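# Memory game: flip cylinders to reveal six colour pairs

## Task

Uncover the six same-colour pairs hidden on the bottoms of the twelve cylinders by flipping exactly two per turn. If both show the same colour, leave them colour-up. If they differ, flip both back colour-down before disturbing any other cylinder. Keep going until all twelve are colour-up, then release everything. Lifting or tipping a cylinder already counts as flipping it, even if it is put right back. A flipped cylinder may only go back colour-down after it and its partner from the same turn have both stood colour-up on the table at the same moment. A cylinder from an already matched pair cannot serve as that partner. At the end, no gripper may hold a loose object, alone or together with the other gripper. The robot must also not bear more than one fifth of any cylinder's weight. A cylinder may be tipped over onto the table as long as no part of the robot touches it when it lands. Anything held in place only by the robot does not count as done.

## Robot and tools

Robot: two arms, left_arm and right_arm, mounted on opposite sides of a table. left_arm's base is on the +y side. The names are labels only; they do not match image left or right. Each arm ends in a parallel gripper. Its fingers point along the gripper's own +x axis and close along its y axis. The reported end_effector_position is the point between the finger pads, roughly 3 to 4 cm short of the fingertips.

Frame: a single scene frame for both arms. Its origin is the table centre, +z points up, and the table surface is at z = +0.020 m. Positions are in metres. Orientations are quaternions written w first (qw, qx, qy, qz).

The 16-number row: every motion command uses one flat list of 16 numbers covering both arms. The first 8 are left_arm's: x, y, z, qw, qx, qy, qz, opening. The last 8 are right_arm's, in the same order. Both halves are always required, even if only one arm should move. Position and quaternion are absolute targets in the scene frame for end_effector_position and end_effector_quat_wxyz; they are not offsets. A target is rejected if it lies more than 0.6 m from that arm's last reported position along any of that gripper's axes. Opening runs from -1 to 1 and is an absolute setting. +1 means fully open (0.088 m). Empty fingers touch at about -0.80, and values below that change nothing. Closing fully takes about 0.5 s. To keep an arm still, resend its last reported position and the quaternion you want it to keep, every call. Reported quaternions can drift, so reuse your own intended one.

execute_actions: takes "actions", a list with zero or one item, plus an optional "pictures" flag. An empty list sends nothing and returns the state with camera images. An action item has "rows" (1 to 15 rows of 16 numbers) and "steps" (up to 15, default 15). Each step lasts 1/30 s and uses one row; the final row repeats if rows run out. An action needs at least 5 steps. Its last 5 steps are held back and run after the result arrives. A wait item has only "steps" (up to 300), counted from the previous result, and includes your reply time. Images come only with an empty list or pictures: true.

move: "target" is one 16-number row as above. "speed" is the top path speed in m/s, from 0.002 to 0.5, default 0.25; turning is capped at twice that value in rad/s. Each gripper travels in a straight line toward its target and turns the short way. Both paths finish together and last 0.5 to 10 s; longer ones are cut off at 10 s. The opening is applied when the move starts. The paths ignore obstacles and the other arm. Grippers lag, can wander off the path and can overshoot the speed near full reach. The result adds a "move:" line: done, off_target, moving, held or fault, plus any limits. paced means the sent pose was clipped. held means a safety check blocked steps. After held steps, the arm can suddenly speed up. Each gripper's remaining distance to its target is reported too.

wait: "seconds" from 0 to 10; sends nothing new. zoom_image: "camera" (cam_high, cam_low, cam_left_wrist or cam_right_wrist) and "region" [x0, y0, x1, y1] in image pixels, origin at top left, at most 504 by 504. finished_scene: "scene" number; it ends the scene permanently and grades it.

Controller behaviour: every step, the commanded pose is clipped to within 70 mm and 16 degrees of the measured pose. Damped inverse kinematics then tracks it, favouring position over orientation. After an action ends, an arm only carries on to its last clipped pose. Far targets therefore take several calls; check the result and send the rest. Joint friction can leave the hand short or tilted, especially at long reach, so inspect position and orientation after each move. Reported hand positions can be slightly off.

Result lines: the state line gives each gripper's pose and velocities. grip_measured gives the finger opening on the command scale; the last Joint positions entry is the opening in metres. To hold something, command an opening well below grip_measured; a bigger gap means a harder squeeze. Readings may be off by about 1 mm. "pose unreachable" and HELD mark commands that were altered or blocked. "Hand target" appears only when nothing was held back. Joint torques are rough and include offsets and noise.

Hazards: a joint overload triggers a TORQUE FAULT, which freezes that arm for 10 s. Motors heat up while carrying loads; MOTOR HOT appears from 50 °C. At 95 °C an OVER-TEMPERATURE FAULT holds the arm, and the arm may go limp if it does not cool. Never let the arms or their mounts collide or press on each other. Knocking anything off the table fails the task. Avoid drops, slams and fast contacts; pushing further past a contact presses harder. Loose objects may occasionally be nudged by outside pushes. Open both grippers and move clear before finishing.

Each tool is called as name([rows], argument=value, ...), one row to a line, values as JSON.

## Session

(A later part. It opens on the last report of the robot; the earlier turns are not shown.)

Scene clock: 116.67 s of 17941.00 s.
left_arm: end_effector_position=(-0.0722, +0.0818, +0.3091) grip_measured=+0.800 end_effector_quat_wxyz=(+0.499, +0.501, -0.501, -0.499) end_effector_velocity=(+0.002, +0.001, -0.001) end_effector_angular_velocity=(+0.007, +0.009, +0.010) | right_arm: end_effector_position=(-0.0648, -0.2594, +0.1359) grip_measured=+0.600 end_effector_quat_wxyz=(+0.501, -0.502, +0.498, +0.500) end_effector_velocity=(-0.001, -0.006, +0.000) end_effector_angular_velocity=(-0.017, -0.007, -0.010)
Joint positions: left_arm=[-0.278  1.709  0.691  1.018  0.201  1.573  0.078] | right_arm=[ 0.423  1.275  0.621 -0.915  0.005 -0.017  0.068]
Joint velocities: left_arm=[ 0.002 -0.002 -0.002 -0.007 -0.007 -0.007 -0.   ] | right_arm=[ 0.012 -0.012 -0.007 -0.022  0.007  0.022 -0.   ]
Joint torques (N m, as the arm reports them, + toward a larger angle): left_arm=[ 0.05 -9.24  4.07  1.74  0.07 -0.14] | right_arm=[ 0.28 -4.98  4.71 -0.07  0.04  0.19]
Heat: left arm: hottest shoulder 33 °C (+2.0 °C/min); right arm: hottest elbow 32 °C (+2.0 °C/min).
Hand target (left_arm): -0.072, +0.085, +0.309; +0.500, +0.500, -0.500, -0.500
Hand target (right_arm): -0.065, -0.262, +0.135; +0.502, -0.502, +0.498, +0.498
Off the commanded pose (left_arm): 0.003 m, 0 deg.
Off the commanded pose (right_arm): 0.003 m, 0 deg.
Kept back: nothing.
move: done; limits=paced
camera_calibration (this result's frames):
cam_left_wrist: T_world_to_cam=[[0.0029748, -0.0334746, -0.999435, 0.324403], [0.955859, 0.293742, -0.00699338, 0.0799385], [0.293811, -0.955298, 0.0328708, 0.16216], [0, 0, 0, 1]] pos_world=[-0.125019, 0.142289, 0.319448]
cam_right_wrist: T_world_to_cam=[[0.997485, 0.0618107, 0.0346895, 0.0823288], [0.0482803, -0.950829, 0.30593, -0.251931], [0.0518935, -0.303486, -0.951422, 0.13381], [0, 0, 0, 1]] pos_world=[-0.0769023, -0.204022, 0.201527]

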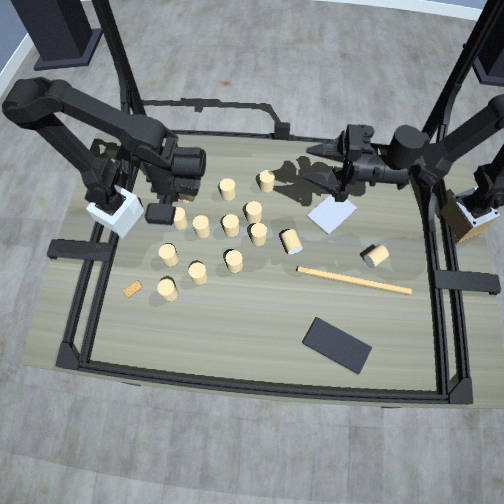

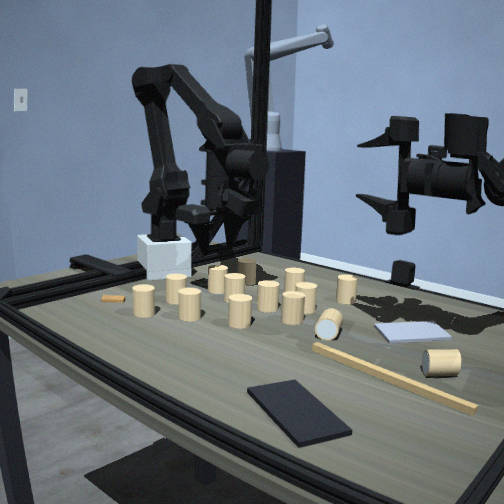

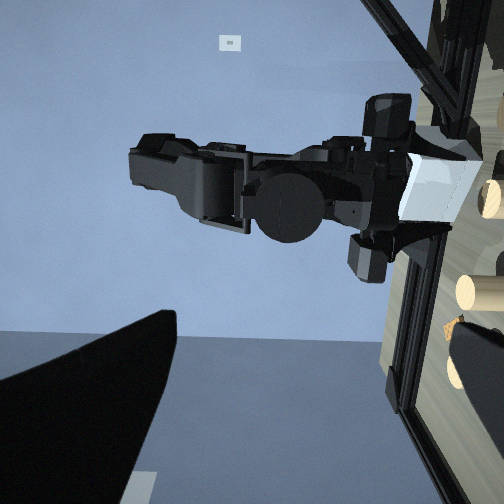

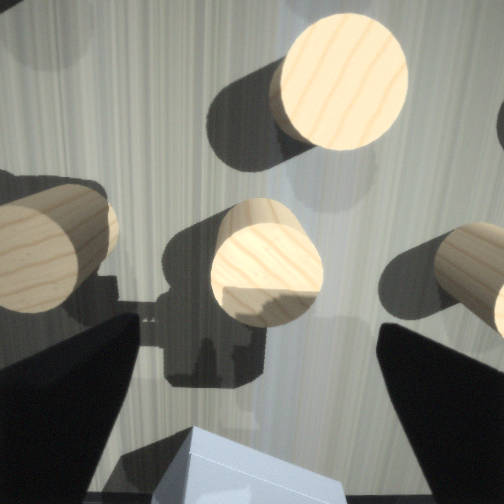

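move(target=[-0.072,0.085,0.309,0.5,0.5,-0.5,-0.5,0.8,-0.067,-0.258,0.066,0.5,-0.5,0.5,0.5,0.6])

execute_actions([
  {"rows":[[-0.072,0.085,0.309,0.5,0.5,-0.5,-0.5,0.8,-0.067,-0.258,0.066,0.5,-0.5,0.5,0.5,-0.3]],"steps":12},
])

move(target=[-0.072,0.085,0.309,0.5,0.5,-0.5,-0.5,0.8,-0.067,-0.258,0.16,0.5,-0.5,0.5,0.5,-0.3], speed=0.4)

move(target=[-0.072,0.085,0.309,0.5,0.5,-0.5,-0.5,0.8,-0.07,-0.03,0.3,0.707,0,0,0.707,-0.3], speed=0.5)

move(target=[-0.072,0.011,0.307,0.5,0.5,-0.5,-0.5,0.8,-0.07,-0.03,0.3,0.707,0,0,0.707,-0.3])

execute_actions([
  {"rows":[[-0.072,0.011,0.307,0.5,0.5,-0.5,-0.5,-0.3,-0.07,-0.03,0.3,0.707,0,0,0.707,-0.3]],"steps":12},
])

execute_actions([
  {"rows":[[-0.072,0.011,0.307,0.5,0.5,-0.5,-0.5,-0.3,-0.07,-0.03,0.3,0.707,0,0,0.707,0.6]],"steps":6},
])

move(target=[-0.072,0.06,0.307,0.5,0.5,-0.5,-0.5,-0.3,-0.07,-0.07,0.3,0.707,0,0,0.707,0.6], speed=0.4)

Scene clock: 118.13 s of 17941.00 s.
left_arm: end_effector_position=(-0.0722, +0.0818, +0.3091) grip_measured=+0.800 end_effector_quat_wxyz=(+0.499, +0.501, -0.501, -0.499) end_effector_velocity=(+0.000, -0.001, -0.002) end_effector_angular_velocity=(+0.007, +0.009, +0.005) | right_arm: end_effector_position=(-0.0661, -0.2554, +0.0695) grip_measured=+0.600 end_effector_quat_wxyz=(+0.503, -0.498, +0.495, +0.503) end_effector_velocity=(-0.001, -0.000, -0.002) end_effector_angular_velocity=(-0.002, +0.007, +0.005)
Joint positions: left_arm=[-0.278  1.709  0.691  1.018  0.201  1.573  0.078] | right_arm=[ 0.428  1.483  0.458 -0.533  0.002 -0.011  0.068]
Joint velocities: left_arm=[-0.002  0.002  0.002 -0.007 -0.007 -0.007 -0.   ] | right_arm=[-0.002  0.007 -0.002  0.007 -0.007 -0.007 -0.   ]
Joint torques (N m, as the arm reports them, + toward a larger angle): left_arm=[ 0.3  -9.14  4.16  1.79  0.12 -0.13] | right_arm=[ 0.28 -3.72  3.18  0.31 -0.14  0.18]
Heat: left arm: hottest shoulder 33 °C (+2.0 °C/min); right arm: hottest elbow 32 °C (+2.0 °C/min).
Hand target (left_arm): -0.072, +0.085, +0.309; +0.500, +0.500, -0.500, -0.500
Hand target (right_arm): -0.067, -0.259, +0.067; +0.500, -0.500, +0.500, +0.500
Off the commanded pose (left_arm): 0.003 m, 0 deg.
Off the commanded pose (right_arm): 0.004 m, 1 deg.
Kept back: nothing.
move: done
camera_calibration (this result's frames):
cam_left_wrist: T_world_to_cam=[[0.0029748, -0.0334746, -0.999435, 0.324403], [0.955859, 0.293742, -0.00699338, 0.0799385], [0.293811, -0.955298, 0.0328708, 0.16216], [0, 0, 0, 1]] pos_world=[-0.125019, 0.142289, 0.319448]
cam_right_wrist: T_world_to_cam=[[0.997606, 0.060676, 0.0331882, 0.0854478], [0.0482332, -0.954317, 0.294878, -0.227904], [0.049564, -0.292571, -0.954958, 0.0748129], [0, 0, 0, 1]] pos_world=[-0.0779588, -0.200789, 0.135811]

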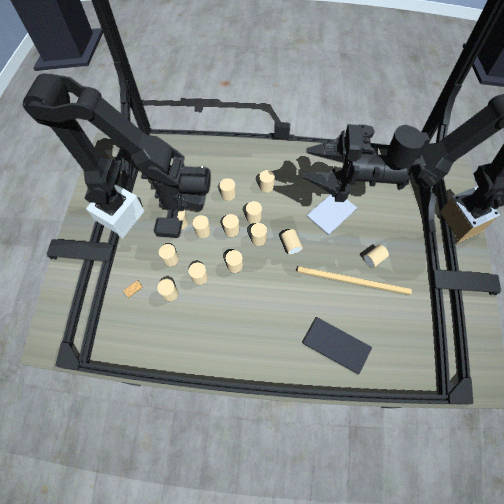

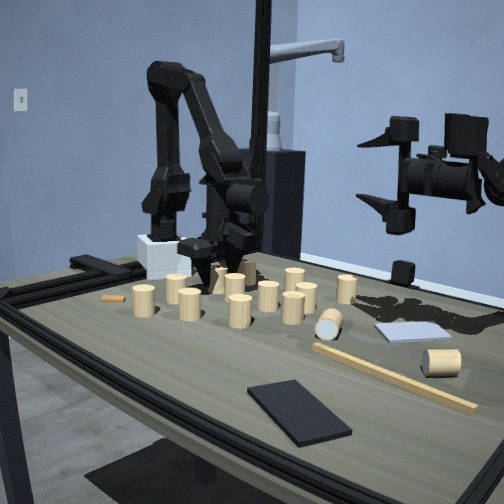

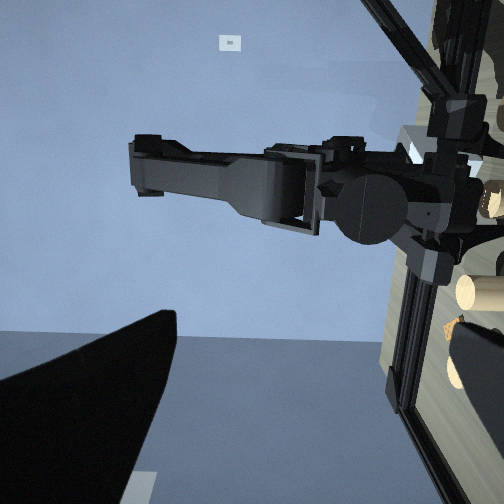

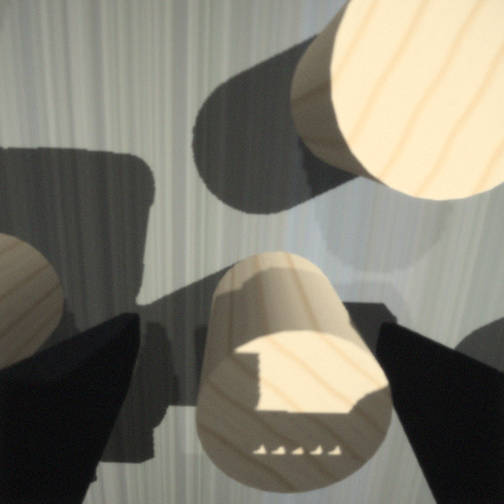

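Scene clock: 118.37 s of 17941.00 s.
left_arm: end_effector_position=(-0.0722, +0.0818, +0.3091) grip_measured=+0.800 end_effector_quat_wxyz=(+0.499, +0.501, -0.501, -0.499) end_effector_velocity=(-0.000, +0.000, -0.001) end_effector_angular_velocity=(+0.007, +0.009, +0.005) | right_arm: end_effector_position=(-0.0661, -0.2552, +0.0686) grip_measured=+0.022 end_effector_quat_wxyz=(+0.503, -0.498, +0.496, +0.503) end_effector_velocity=(-0.001, +0.001, -0.002) end_effector_angular_velocity=(+0.007, +0.007, +0.005)
Joint positions: left_arm=[-0.278  1.709  0.691  1.018  0.201  1.573  0.078] | right_arm=[ 0.428  1.489  0.458 -0.529  0.002 -0.01   0.04 ]
Joint velocities: left_arm=[-0.002 -0.002 -0.002 -0.007 -0.007 -0.007 -0.   ] | right_arm=[-0.002  0.007 -0.007  0.022 -0.007 -0.007 -0.001]
Joint torques (N m, as the arm reports them, + toward a larger angle): left_arm=[ 0.28 -9.08  4.3   1.81  0.12 -0.09] | right_arm=[ 0.26 -3.73  3.45  0.31 -0.13  0.17]
Heat: left arm: hottest shoulder 33 °C (+2.0 °C/min); right arm: hottest elbow 32 °C (+2.0 °C/min).
Steps of this call (steps 1 to 7: the first 7 steps of this action). Readings (end_effector_position):
1: left_arm (-0.0722, +0.0818, +0.3091) | right_arm (-0.0661, -0.2554, +0.0693)
2: left_arm (-0.0722, +0.0818, +0.3091) | right_arm (-0.0661, -0.2552, +0.0691)
4: left_arm (-0.0722, +0.0818, +0.3091) | right_arm (-0.0659, -0.2553, +0.0688)
7: the state above

Scene clock: 119.60 s of 17941.00 s.
left_arm: end_effector_position=(-0.0722, +0.0819, +0.3092) grip_measured=+0.800 end_effector_quat_wxyz=(+0.499, +0.501, -0.501, -0.499) end_effector_velocity=(-0.002, +0.000, -0.005) end_effector_angular_velocity=(+0.022, +0.012, -0.010) | right_arm: end_effector_position=(-0.0662, -0.2593, +0.1559) grip_measured=+0.022 end_effector_quat_wxyz=(+0.497, -0.504, +0.502, +0.497) end_effector_velocity=(-0.002, -0.002, +0.003) end_effector_angular_velocity=(-0.007, +0.007, +0.010)
Joint positions: left_arm=[-0.278  1.708  0.691  1.018  0.201  1.573  0.078] | right_arm=[ 0.429  1.255  0.693 -1.022  0.002 -0.01   0.04 ]
Joint velocities: left_arm=[-0.002 -0.002 -0.002 -0.022  0.007 -0.007 -0.   ] | right_arm=[ 0.002 -0.007  0.007 -0.022 -0.007 -0.007  0.   ]
Joint torques (N m, as the arm reports them, + toward a larger angle): left_arm=[ 0.12 -9.06  4.25  1.8   0.12 -0.1 ] | right_arm=[ 0.27 -5.06  6.93 -0.09 -0.12  0.17]
Heat: left arm: hottest shoulder 34 °C (+3.0 °C/min); right arm: hottest elbow 32 °C (+1.0 °C/min).
Hand target (left_arm): -0.072, +0.085, +0.309; +0.500, +0.500, -0.500, -0.500
Hand target (right_arm): -0.067, -0.257, +0.160; +0.500, -0.500, +0.500, +0.500
Off your previous action's commanded pose (left_arm): 0.003 m, 0 deg at its last step (step 5 of this call).
Off your previous action's commanded pose (right_arm): 0.004 m, 1 deg at its last step (step 5 of this call).
Off the commanded pose (left_arm): 0.003 m, 0 deg.
Off the commanded pose (right_arm): 0.004 m, 1 deg.
Kept back: nothing.
move: done
camera_calibration (this result's frames):
cam_left_wrist: T_world_to_cam=[[0.00305093, -0.0338482, -0.999422, 0.3246], [0.95586, 0.29374, -0.00703037, 0.0799482], [0.293808, -0.955286, 0.0332503, 0.162068], [0, 0, 0, 1]] pos_world=[-0.125026, 0.142324, 0.319586]
cam_right_wrist: T_world_to_cam=[[0.997624, 0.0615087, 0.0310224, 0.0835247], [0.0484121, -0.946349, 0.319499, -0.258844], [0.04901, -0.317238, -0.947079, 0.148546], [0, 0, 0, 1]] pos_world=[-0.0780753, -0.20297, 0.220794]

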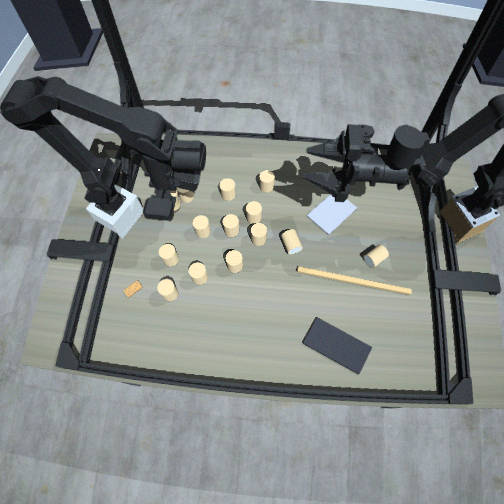

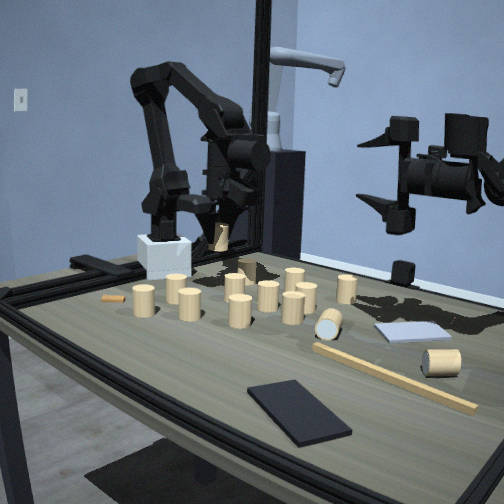

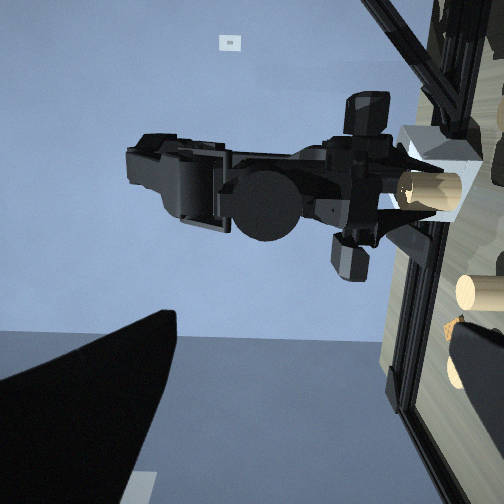

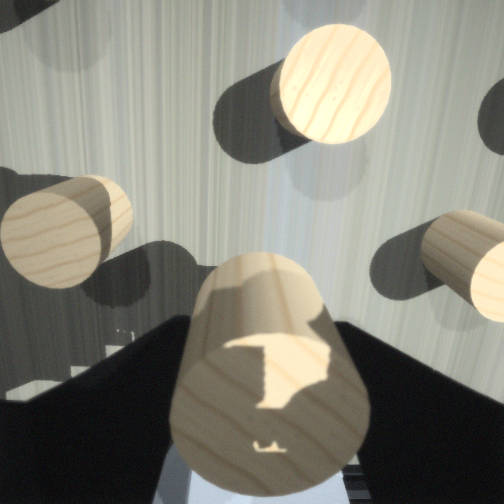

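Scene clock: 121.90 s of 17941.00 s.
left_arm: end_effector_position=(-0.0721, +0.0820, +0.3091) grip_measured=+0.800 end_effector_quat_wxyz=(+0.500, +0.501, -0.501, -0.499) end_effector_velocity=(-0.002, +0.000, -0.001) end_effector_angular_velocity=(+0.012, +0.010, -0.010) | right_arm: end_effector_position=(-0.0695, -0.0293, +0.3015) grip_measured=+0.022 end_effector_quat_wxyz=(+0.711, +0.001, -0.003, +0.703) end_effector_velocity=(+0.004, +0.000, +0.004) end_effector_angular_velocity=(+0.027, +0.008, -0.015)
Joint positions: left_arm=[-0.278  1.708  0.69   1.018  0.201  1.573  0.078] | right_arm=[ 0.449  1.479  0.523  0.961  0.023 -0.002  0.04 ]
Joint velocities: left_arm=[-0.002 -0.007  0.002 -0.022  0.007 -0.007 -0.   ] | right_arm=[-0.007  0.007 -0.002  0.037  0.007  0.007 -0.   ]
Joint torques (N m, as the arm reports them, + toward a larger angle): left_arm=[ 0.37 -8.9   4.35  1.81  0.12 -0.18] | right_arm=[ 0.29 -5.56  5.8   1.63  0.04 -0.13]
Heat: left arm: hottest shoulder 34 °C (+2.0 °C/min); right arm: hottest elbow 32 °C (+1.0 °C/min).
Hand target (left_arm): -0.072, +0.085, +0.309; +0.500, +0.500, -0.500, -0.500
Hand target (right_arm): -0.070, -0.029, +0.298; +0.711, -0.002, -0.002, +0.703
Off the commanded pose (left_arm): 0.003 m, 0 deg.
Off the commanded pose (right_arm): 0.002 m, 1 deg.
Kept back: nothing.
move: done
camera_calibration (this result's frames):
cam_left_wrist: T_world_to_cam=[[0.00298757, -0.0334735, -0.999435, 0.324421], [0.955747, 0.294107, -0.00699338, 0.0797208], [0.294175, -0.955186, 0.0328708, 0.162247], [0, 0, 0, 1]] pos_world=[-0.124891, 0.14239, 0.319462]
cam_right_wrist: T_world_to_cam=[[0.997337, -0.0409328, 0.0603635, 0.0562099], [0.045215, -0.302399, -0.952108, 0.314409], [0.0572264, 0.952302, -0.299743, 0.202159], [0, 0, 0, 1]] pos_world=[-0.081845, -0.0951386, 0.356554]

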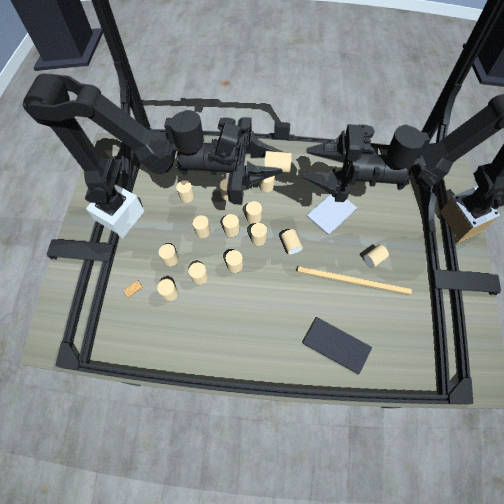

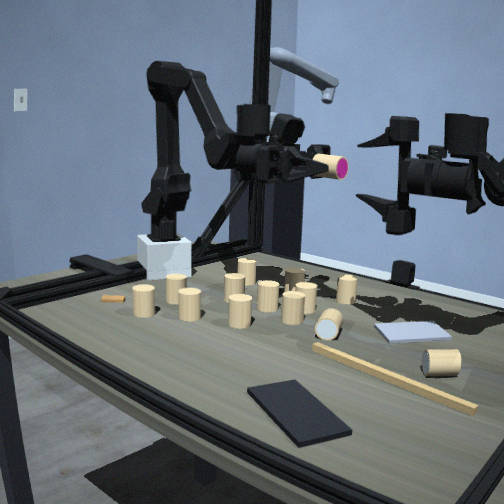

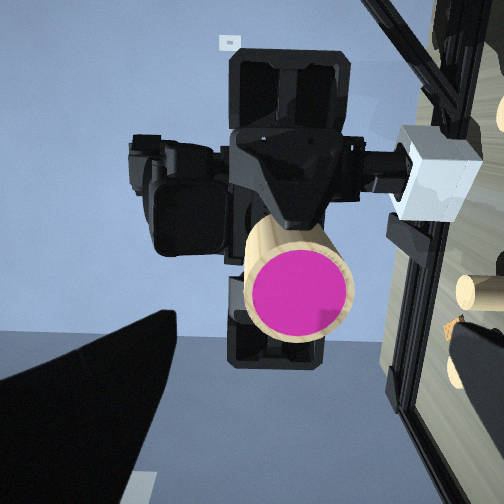

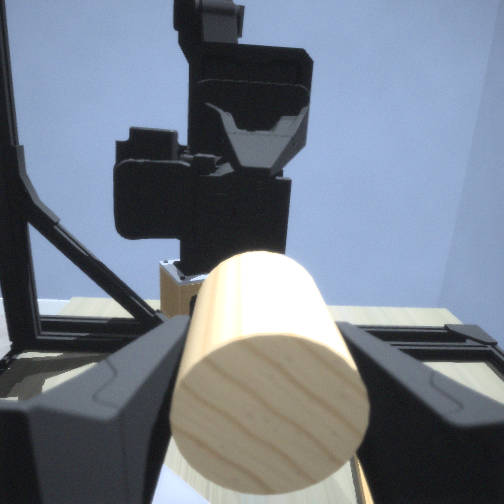

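Scene clock: 122.87 s of 17941.00 s.
left_arm: end_effector_position=(-0.0717, +0.0147, +0.3106) grip_measured=+0.800 end_effector_quat_wxyz=(+0.501, +0.499, -0.503, -0.497) end_effector_velocity=(-0.005, -0.003, -0.008) end_effector_angular_velocity=(+0.027, +0.012, -0.015) | right_arm: end_effector_position=(-0.0707, -0.0293, +0.3009) grip_measured=+0.022 end_effector_quat_wxyz=(+0.707, +0.000, -0.002, +0.707) end_effector_velocity=(+0.002, +0.000, +0.000) end_effector_angular_velocity=(-0.002, +0.007, -0.010)
Joint positions: left_arm=[-0.313  1.919  0.973  0.954  0.167  1.573  0.078] | right_arm=[ 0.447  1.479  0.523  0.959  0.011 -0.002  0.04 ]
Joint velocities: left_arm=[-0.007  0.012  0.007 -0.022  0.007 -0.007 -0.   ] | right_arm=[-0.002 -0.002  0.002 -0.007  0.007  0.007 -0.   ]
Joint torques (N m, as the arm reports them, + toward a larger angle): left_arm=[-0.29 -7.83  6.86  1.52 -0.12 -0.13] | right_arm=[-0.31 -6.83  5.76  1.27 -0.13  0.08]
Heat: left arm: hottest shoulder 34 °C (+2.0 °C/min); right arm: hottest elbow 32 °C (+1.0 °C/min).
Hand target (left_arm): -0.072, +0.011, +0.307; +0.500, +0.500, -0.500, -0.500
Hand target (right_arm): -0.070, -0.030, +0.300; +0.707, -0.000, +0.000, +0.707
Off the commanded pose (left_arm): 0.005 m, 0 deg.
Off the commanded pose (right_arm): 0.001 m, 0 deg.
Kept back: nothing.
move: done
camera_calibration (this result's frames):
cam_left_wrist: T_world_to_cam=[[0.00415244, -0.0406204, -0.999166, 0.323799], [0.95598, 0.293324, -0.00795194, 0.0994773], [0.293403, -0.95515, 0.0400503, 0.0956124], [0, 0, 0, 1]] pos_world=[-0.124496, 0.0752979, 0.320491]
cam_right_wrist: T_world_to_cam=[[0.997712, -0.0301397, 0.0605231, 0.0577574], [0.0485286, -0.304076, -0.951411, 0.313919], [0.0470788, 0.952171, -0.301918, 0.201943], [0, 0, 0, 1]] pos_world=[-0.0823665, -0.0950884, 0.356141]

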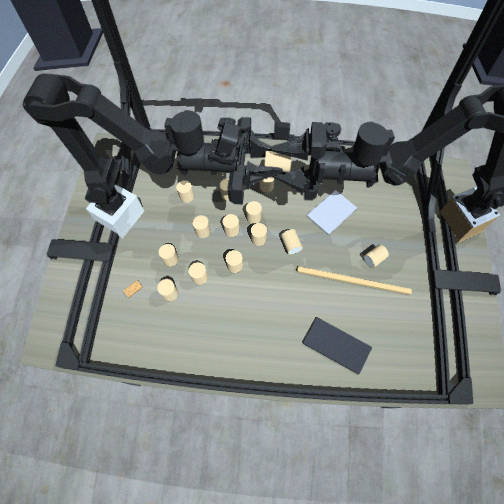

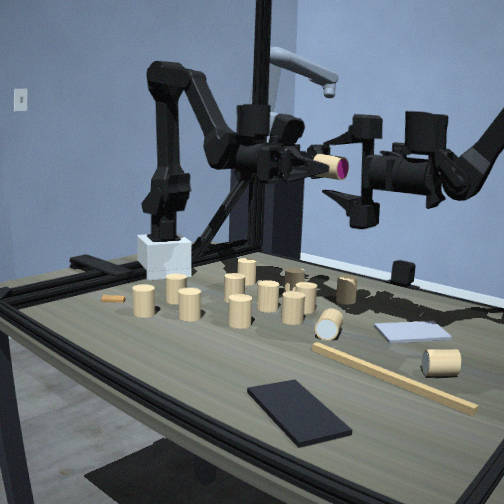

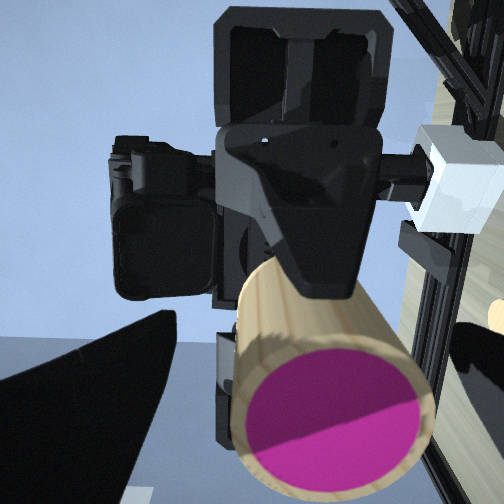

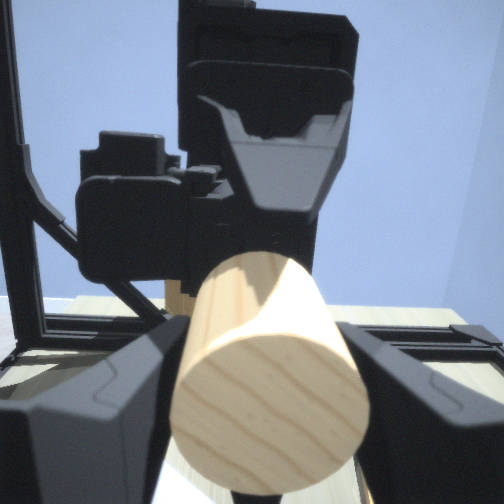

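Scene clock: 123.10 s of 17941.00 s.
left_arm: end_effector_position=(-0.0716, +0.0144, +0.3107) grip_measured=+0.019 end_effector_quat_wxyz=(+0.501, +0.499, -0.503, -0.497) end_effector_velocity=(+0.000, -0.004, -0.010) end_effector_angular_velocity=(+0.060, +0.017, +0.005) | right_arm: end_effector_position=(-0.0707, -0.0293, +0.3006) grip_measured=+0.022 end_effector_quat_wxyz=(+0.707, -0.000, -0.001, +0.707) end_effector_velocity=(+0.002, -0.001, +0.010) end_effector_angular_velocity=(+0.042, -0.007, -0.000)
Joint positions: left_arm=[-0.313  1.92   0.975  0.952  0.167  1.573  0.04 ] | right_arm=[ 0.447  1.479  0.523  0.958  0.011 -0.002  0.04 ]
Joint velocities: left_arm=[-0.002  0.002  0.022 -0.081 -0.007 -0.007  0.025] | right_arm=[-0.007 -0.007 -0.002  0.037 -0.007 -0.007 -0.   ]
Joint torques (N m, as the arm reports them, + toward a larger angle): left_arm=[-0.03 -7.81  6.45  1.58 -0.13 -0.12] | right_arm=[-0.29 -6.88  5.79  1.34 -0.12  0.07]
Heat: left arm: hottest shoulder 34 °C (+2.0 °C/min); right arm: hottest elbow 32 °C (+1.0 °C/min).
Steps of this call (steps 1 to 7: the first 7 steps of this action). Readings (end_effector_position):
1: left_arm (-0.0717, +0.0147, +0.3105) | right_arm (-0.0707, -0.0293, +0.3009)
2: left_arm (-0.0717, +0.0146, +0.3102) | right_arm (-0.0707, -0.0293, +0.3009)
4: left_arm (-0.0717, +0.0145, +0.3104) | right_arm (-0.0707, -0.0293, +0.3009)
7: the state above

Scene clock: 123.30 s of 17941.00 s.
left_arm: end_effector_position=(-0.0716, +0.0142, +0.3106) grip_measured=+0.023 end_effector_quat_wxyz=(+0.501, +0.499, -0.503, -0.498) end_effector_velocity=(-0.000, +0.000, +0.002) end_effector_angular_velocity=(-0.007, +0.021, +0.005) | right_arm: end_effector_position=(-0.0707, -0.0293, +0.3005) grip_measured=+0.022 end_effector_quat_wxyz=(+0.707, -0.000, -0.001, +0.707) end_effector_velocity=(+0.002, -0.001, -0.002) end_effector_angular_velocity=(-0.007, -0.022, -0.000)
Joint positions: left_arm=[-0.313  1.92   0.976  0.951  0.167  1.573  0.04 ] | right_arm=[ 0.447  1.479  0.523  0.958  0.011 -0.002  0.04 ]
Joint velocities: left_arm=[-0.002 -0.002 -0.002  0.007 -0.007 -0.022 -0.   ] | right_arm=[-0.007 -0.002 -0.002 -0.007 -0.007 -0.022 -0.   ]
Joint torques (N m, as the arm reports them, + toward a larger angle): left_arm=[-0.43 -7.9   6.73  1.52 -0.09 -0.1 ] | right_arm=[-0.29 -6.86  5.77  1.39 -0.13  0.07]
Heat: left arm: hottest shoulder 34 °C (+2.0 °C/min); right arm: hottest elbow 32 °C (+1.0 °C/min).
Off your previous action's commanded pose (left_arm): 0.005 m, 0 deg at its last step (step 5 of this call).
Off your previous action's commanded pose (right_arm): 0.001 m, 0 deg at its last step (step 5 of this call).
Steps of this call (steps 1 to 5: the last 5 steps of your previous action; step 6: the first step of this action). Readings (end_effector_position):
6: the state above

Scene clock: 124.90 s of 17941.00 s.
left_arm: end_effector_position=(-0.0722, +0.0564, +0.3049) grip_measured=+0.021 end_effector_quat_wxyz=(+0.499, +0.502, -0.499, -0.501) end_effector_velocity=(+0.002, +0.003, +0.000) end_effector_angular_velocity=(-0.002, +0.007, +0.010) | right_arm: end_effector_position=(-0.0703, -0.0673, +0.3028) grip_measured=+0.600 end_effector_quat_wxyz=(+0.707, +0.002, -0.003, +0.707) end_effector_velocity=(+0.002, -0.002, -0.000) end_effector_angular_velocity=(-0.002, -0.007, -0.010)
Joint positions: left_arm=[-0.294  1.799  0.789  1.005  0.185  1.573  0.04 ] | right_arm=[ 0.447  1.303  0.395  0.915  0.011 -0.002  0.068]
Joint velocities: left_arm=[ 0.002 -0.007 -0.012  0.007 -0.007 -0.007 -0.   ] | right_arm=[-0.002 -0.012 -0.007 -0.007  0.007 -0.007 -0.   ]
Joint torques (N m, as the arm reports them, + toward a larger angle): left_arm=[  0.21 -10.26   4.88   1.88   0.19  -0.12] | right_arm=[-0.15 -6.17  4.94  1.19 -0.06  0.06]
Heat: left arm: hottest shoulder 34 °C (+2.0 °C/min); right arm: hottest elbow 32 °C (+1.0 °C/min).
Hand target (left_arm): -0.072, +0.060, +0.307; +0.500, +0.500, -0.500, -0.500
Hand target (right_arm): -0.070, -0.070, +0.300; +0.707, +0.000, -0.000, +0.707
Off your previous action's commanded pose (left_arm): 0.004 m, 0 deg at its last step (step 5 of this call).
Off your previous action's commanded pose (right_arm): 0.001 m, 0 deg at its last step (step 5 of this call).
Off the commanded pose (left_arm): 0.004 m, 0 deg.
Off the commanded pose (right_arm): 0.004 m, 0 deg.
Kept back: nothing.
move: done
camera_calibration (this result's frames):
cam_left_wrist: T_world_to_cam=[[0.00161836, -0.0282278, -0.9996, 0.319069], [0.955737, 0.294144, -0.00675901, 0.0872786], [0.294217, -0.955344, 0.0274544, 0.139732], [0, 0, 0, 1]] pos_world=[-0.125043, 0.116826, 0.315695]
cam_right_wrist: T_world_to_cam=[[0.997749, -0.029987, 0.0599873, 0.0563103], [0.0482427, -0.300426, -0.952584, 0.304705], [0.0465869, 0.953334, -0.298303, 0.237605], [0, 0, 0, 1]] pos_world=[-0.0819526, -0.133287, 0.357757]

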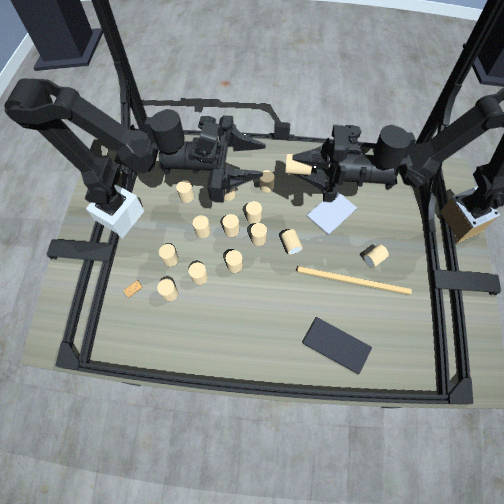

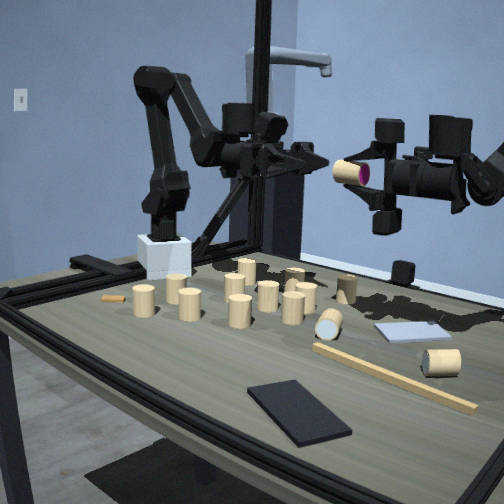

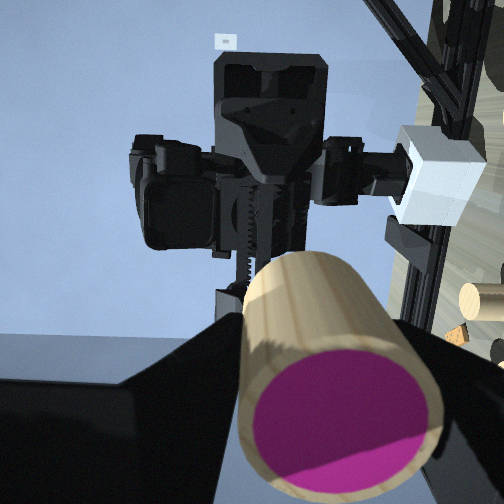

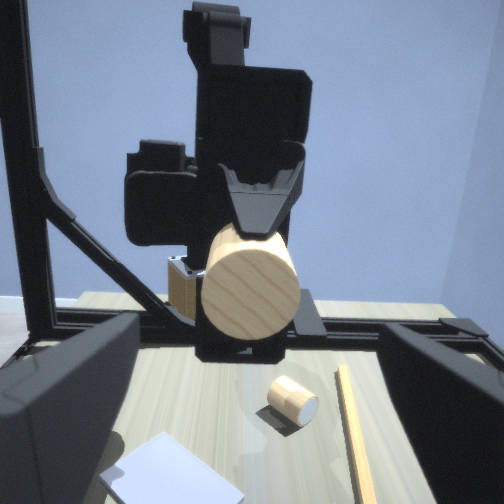

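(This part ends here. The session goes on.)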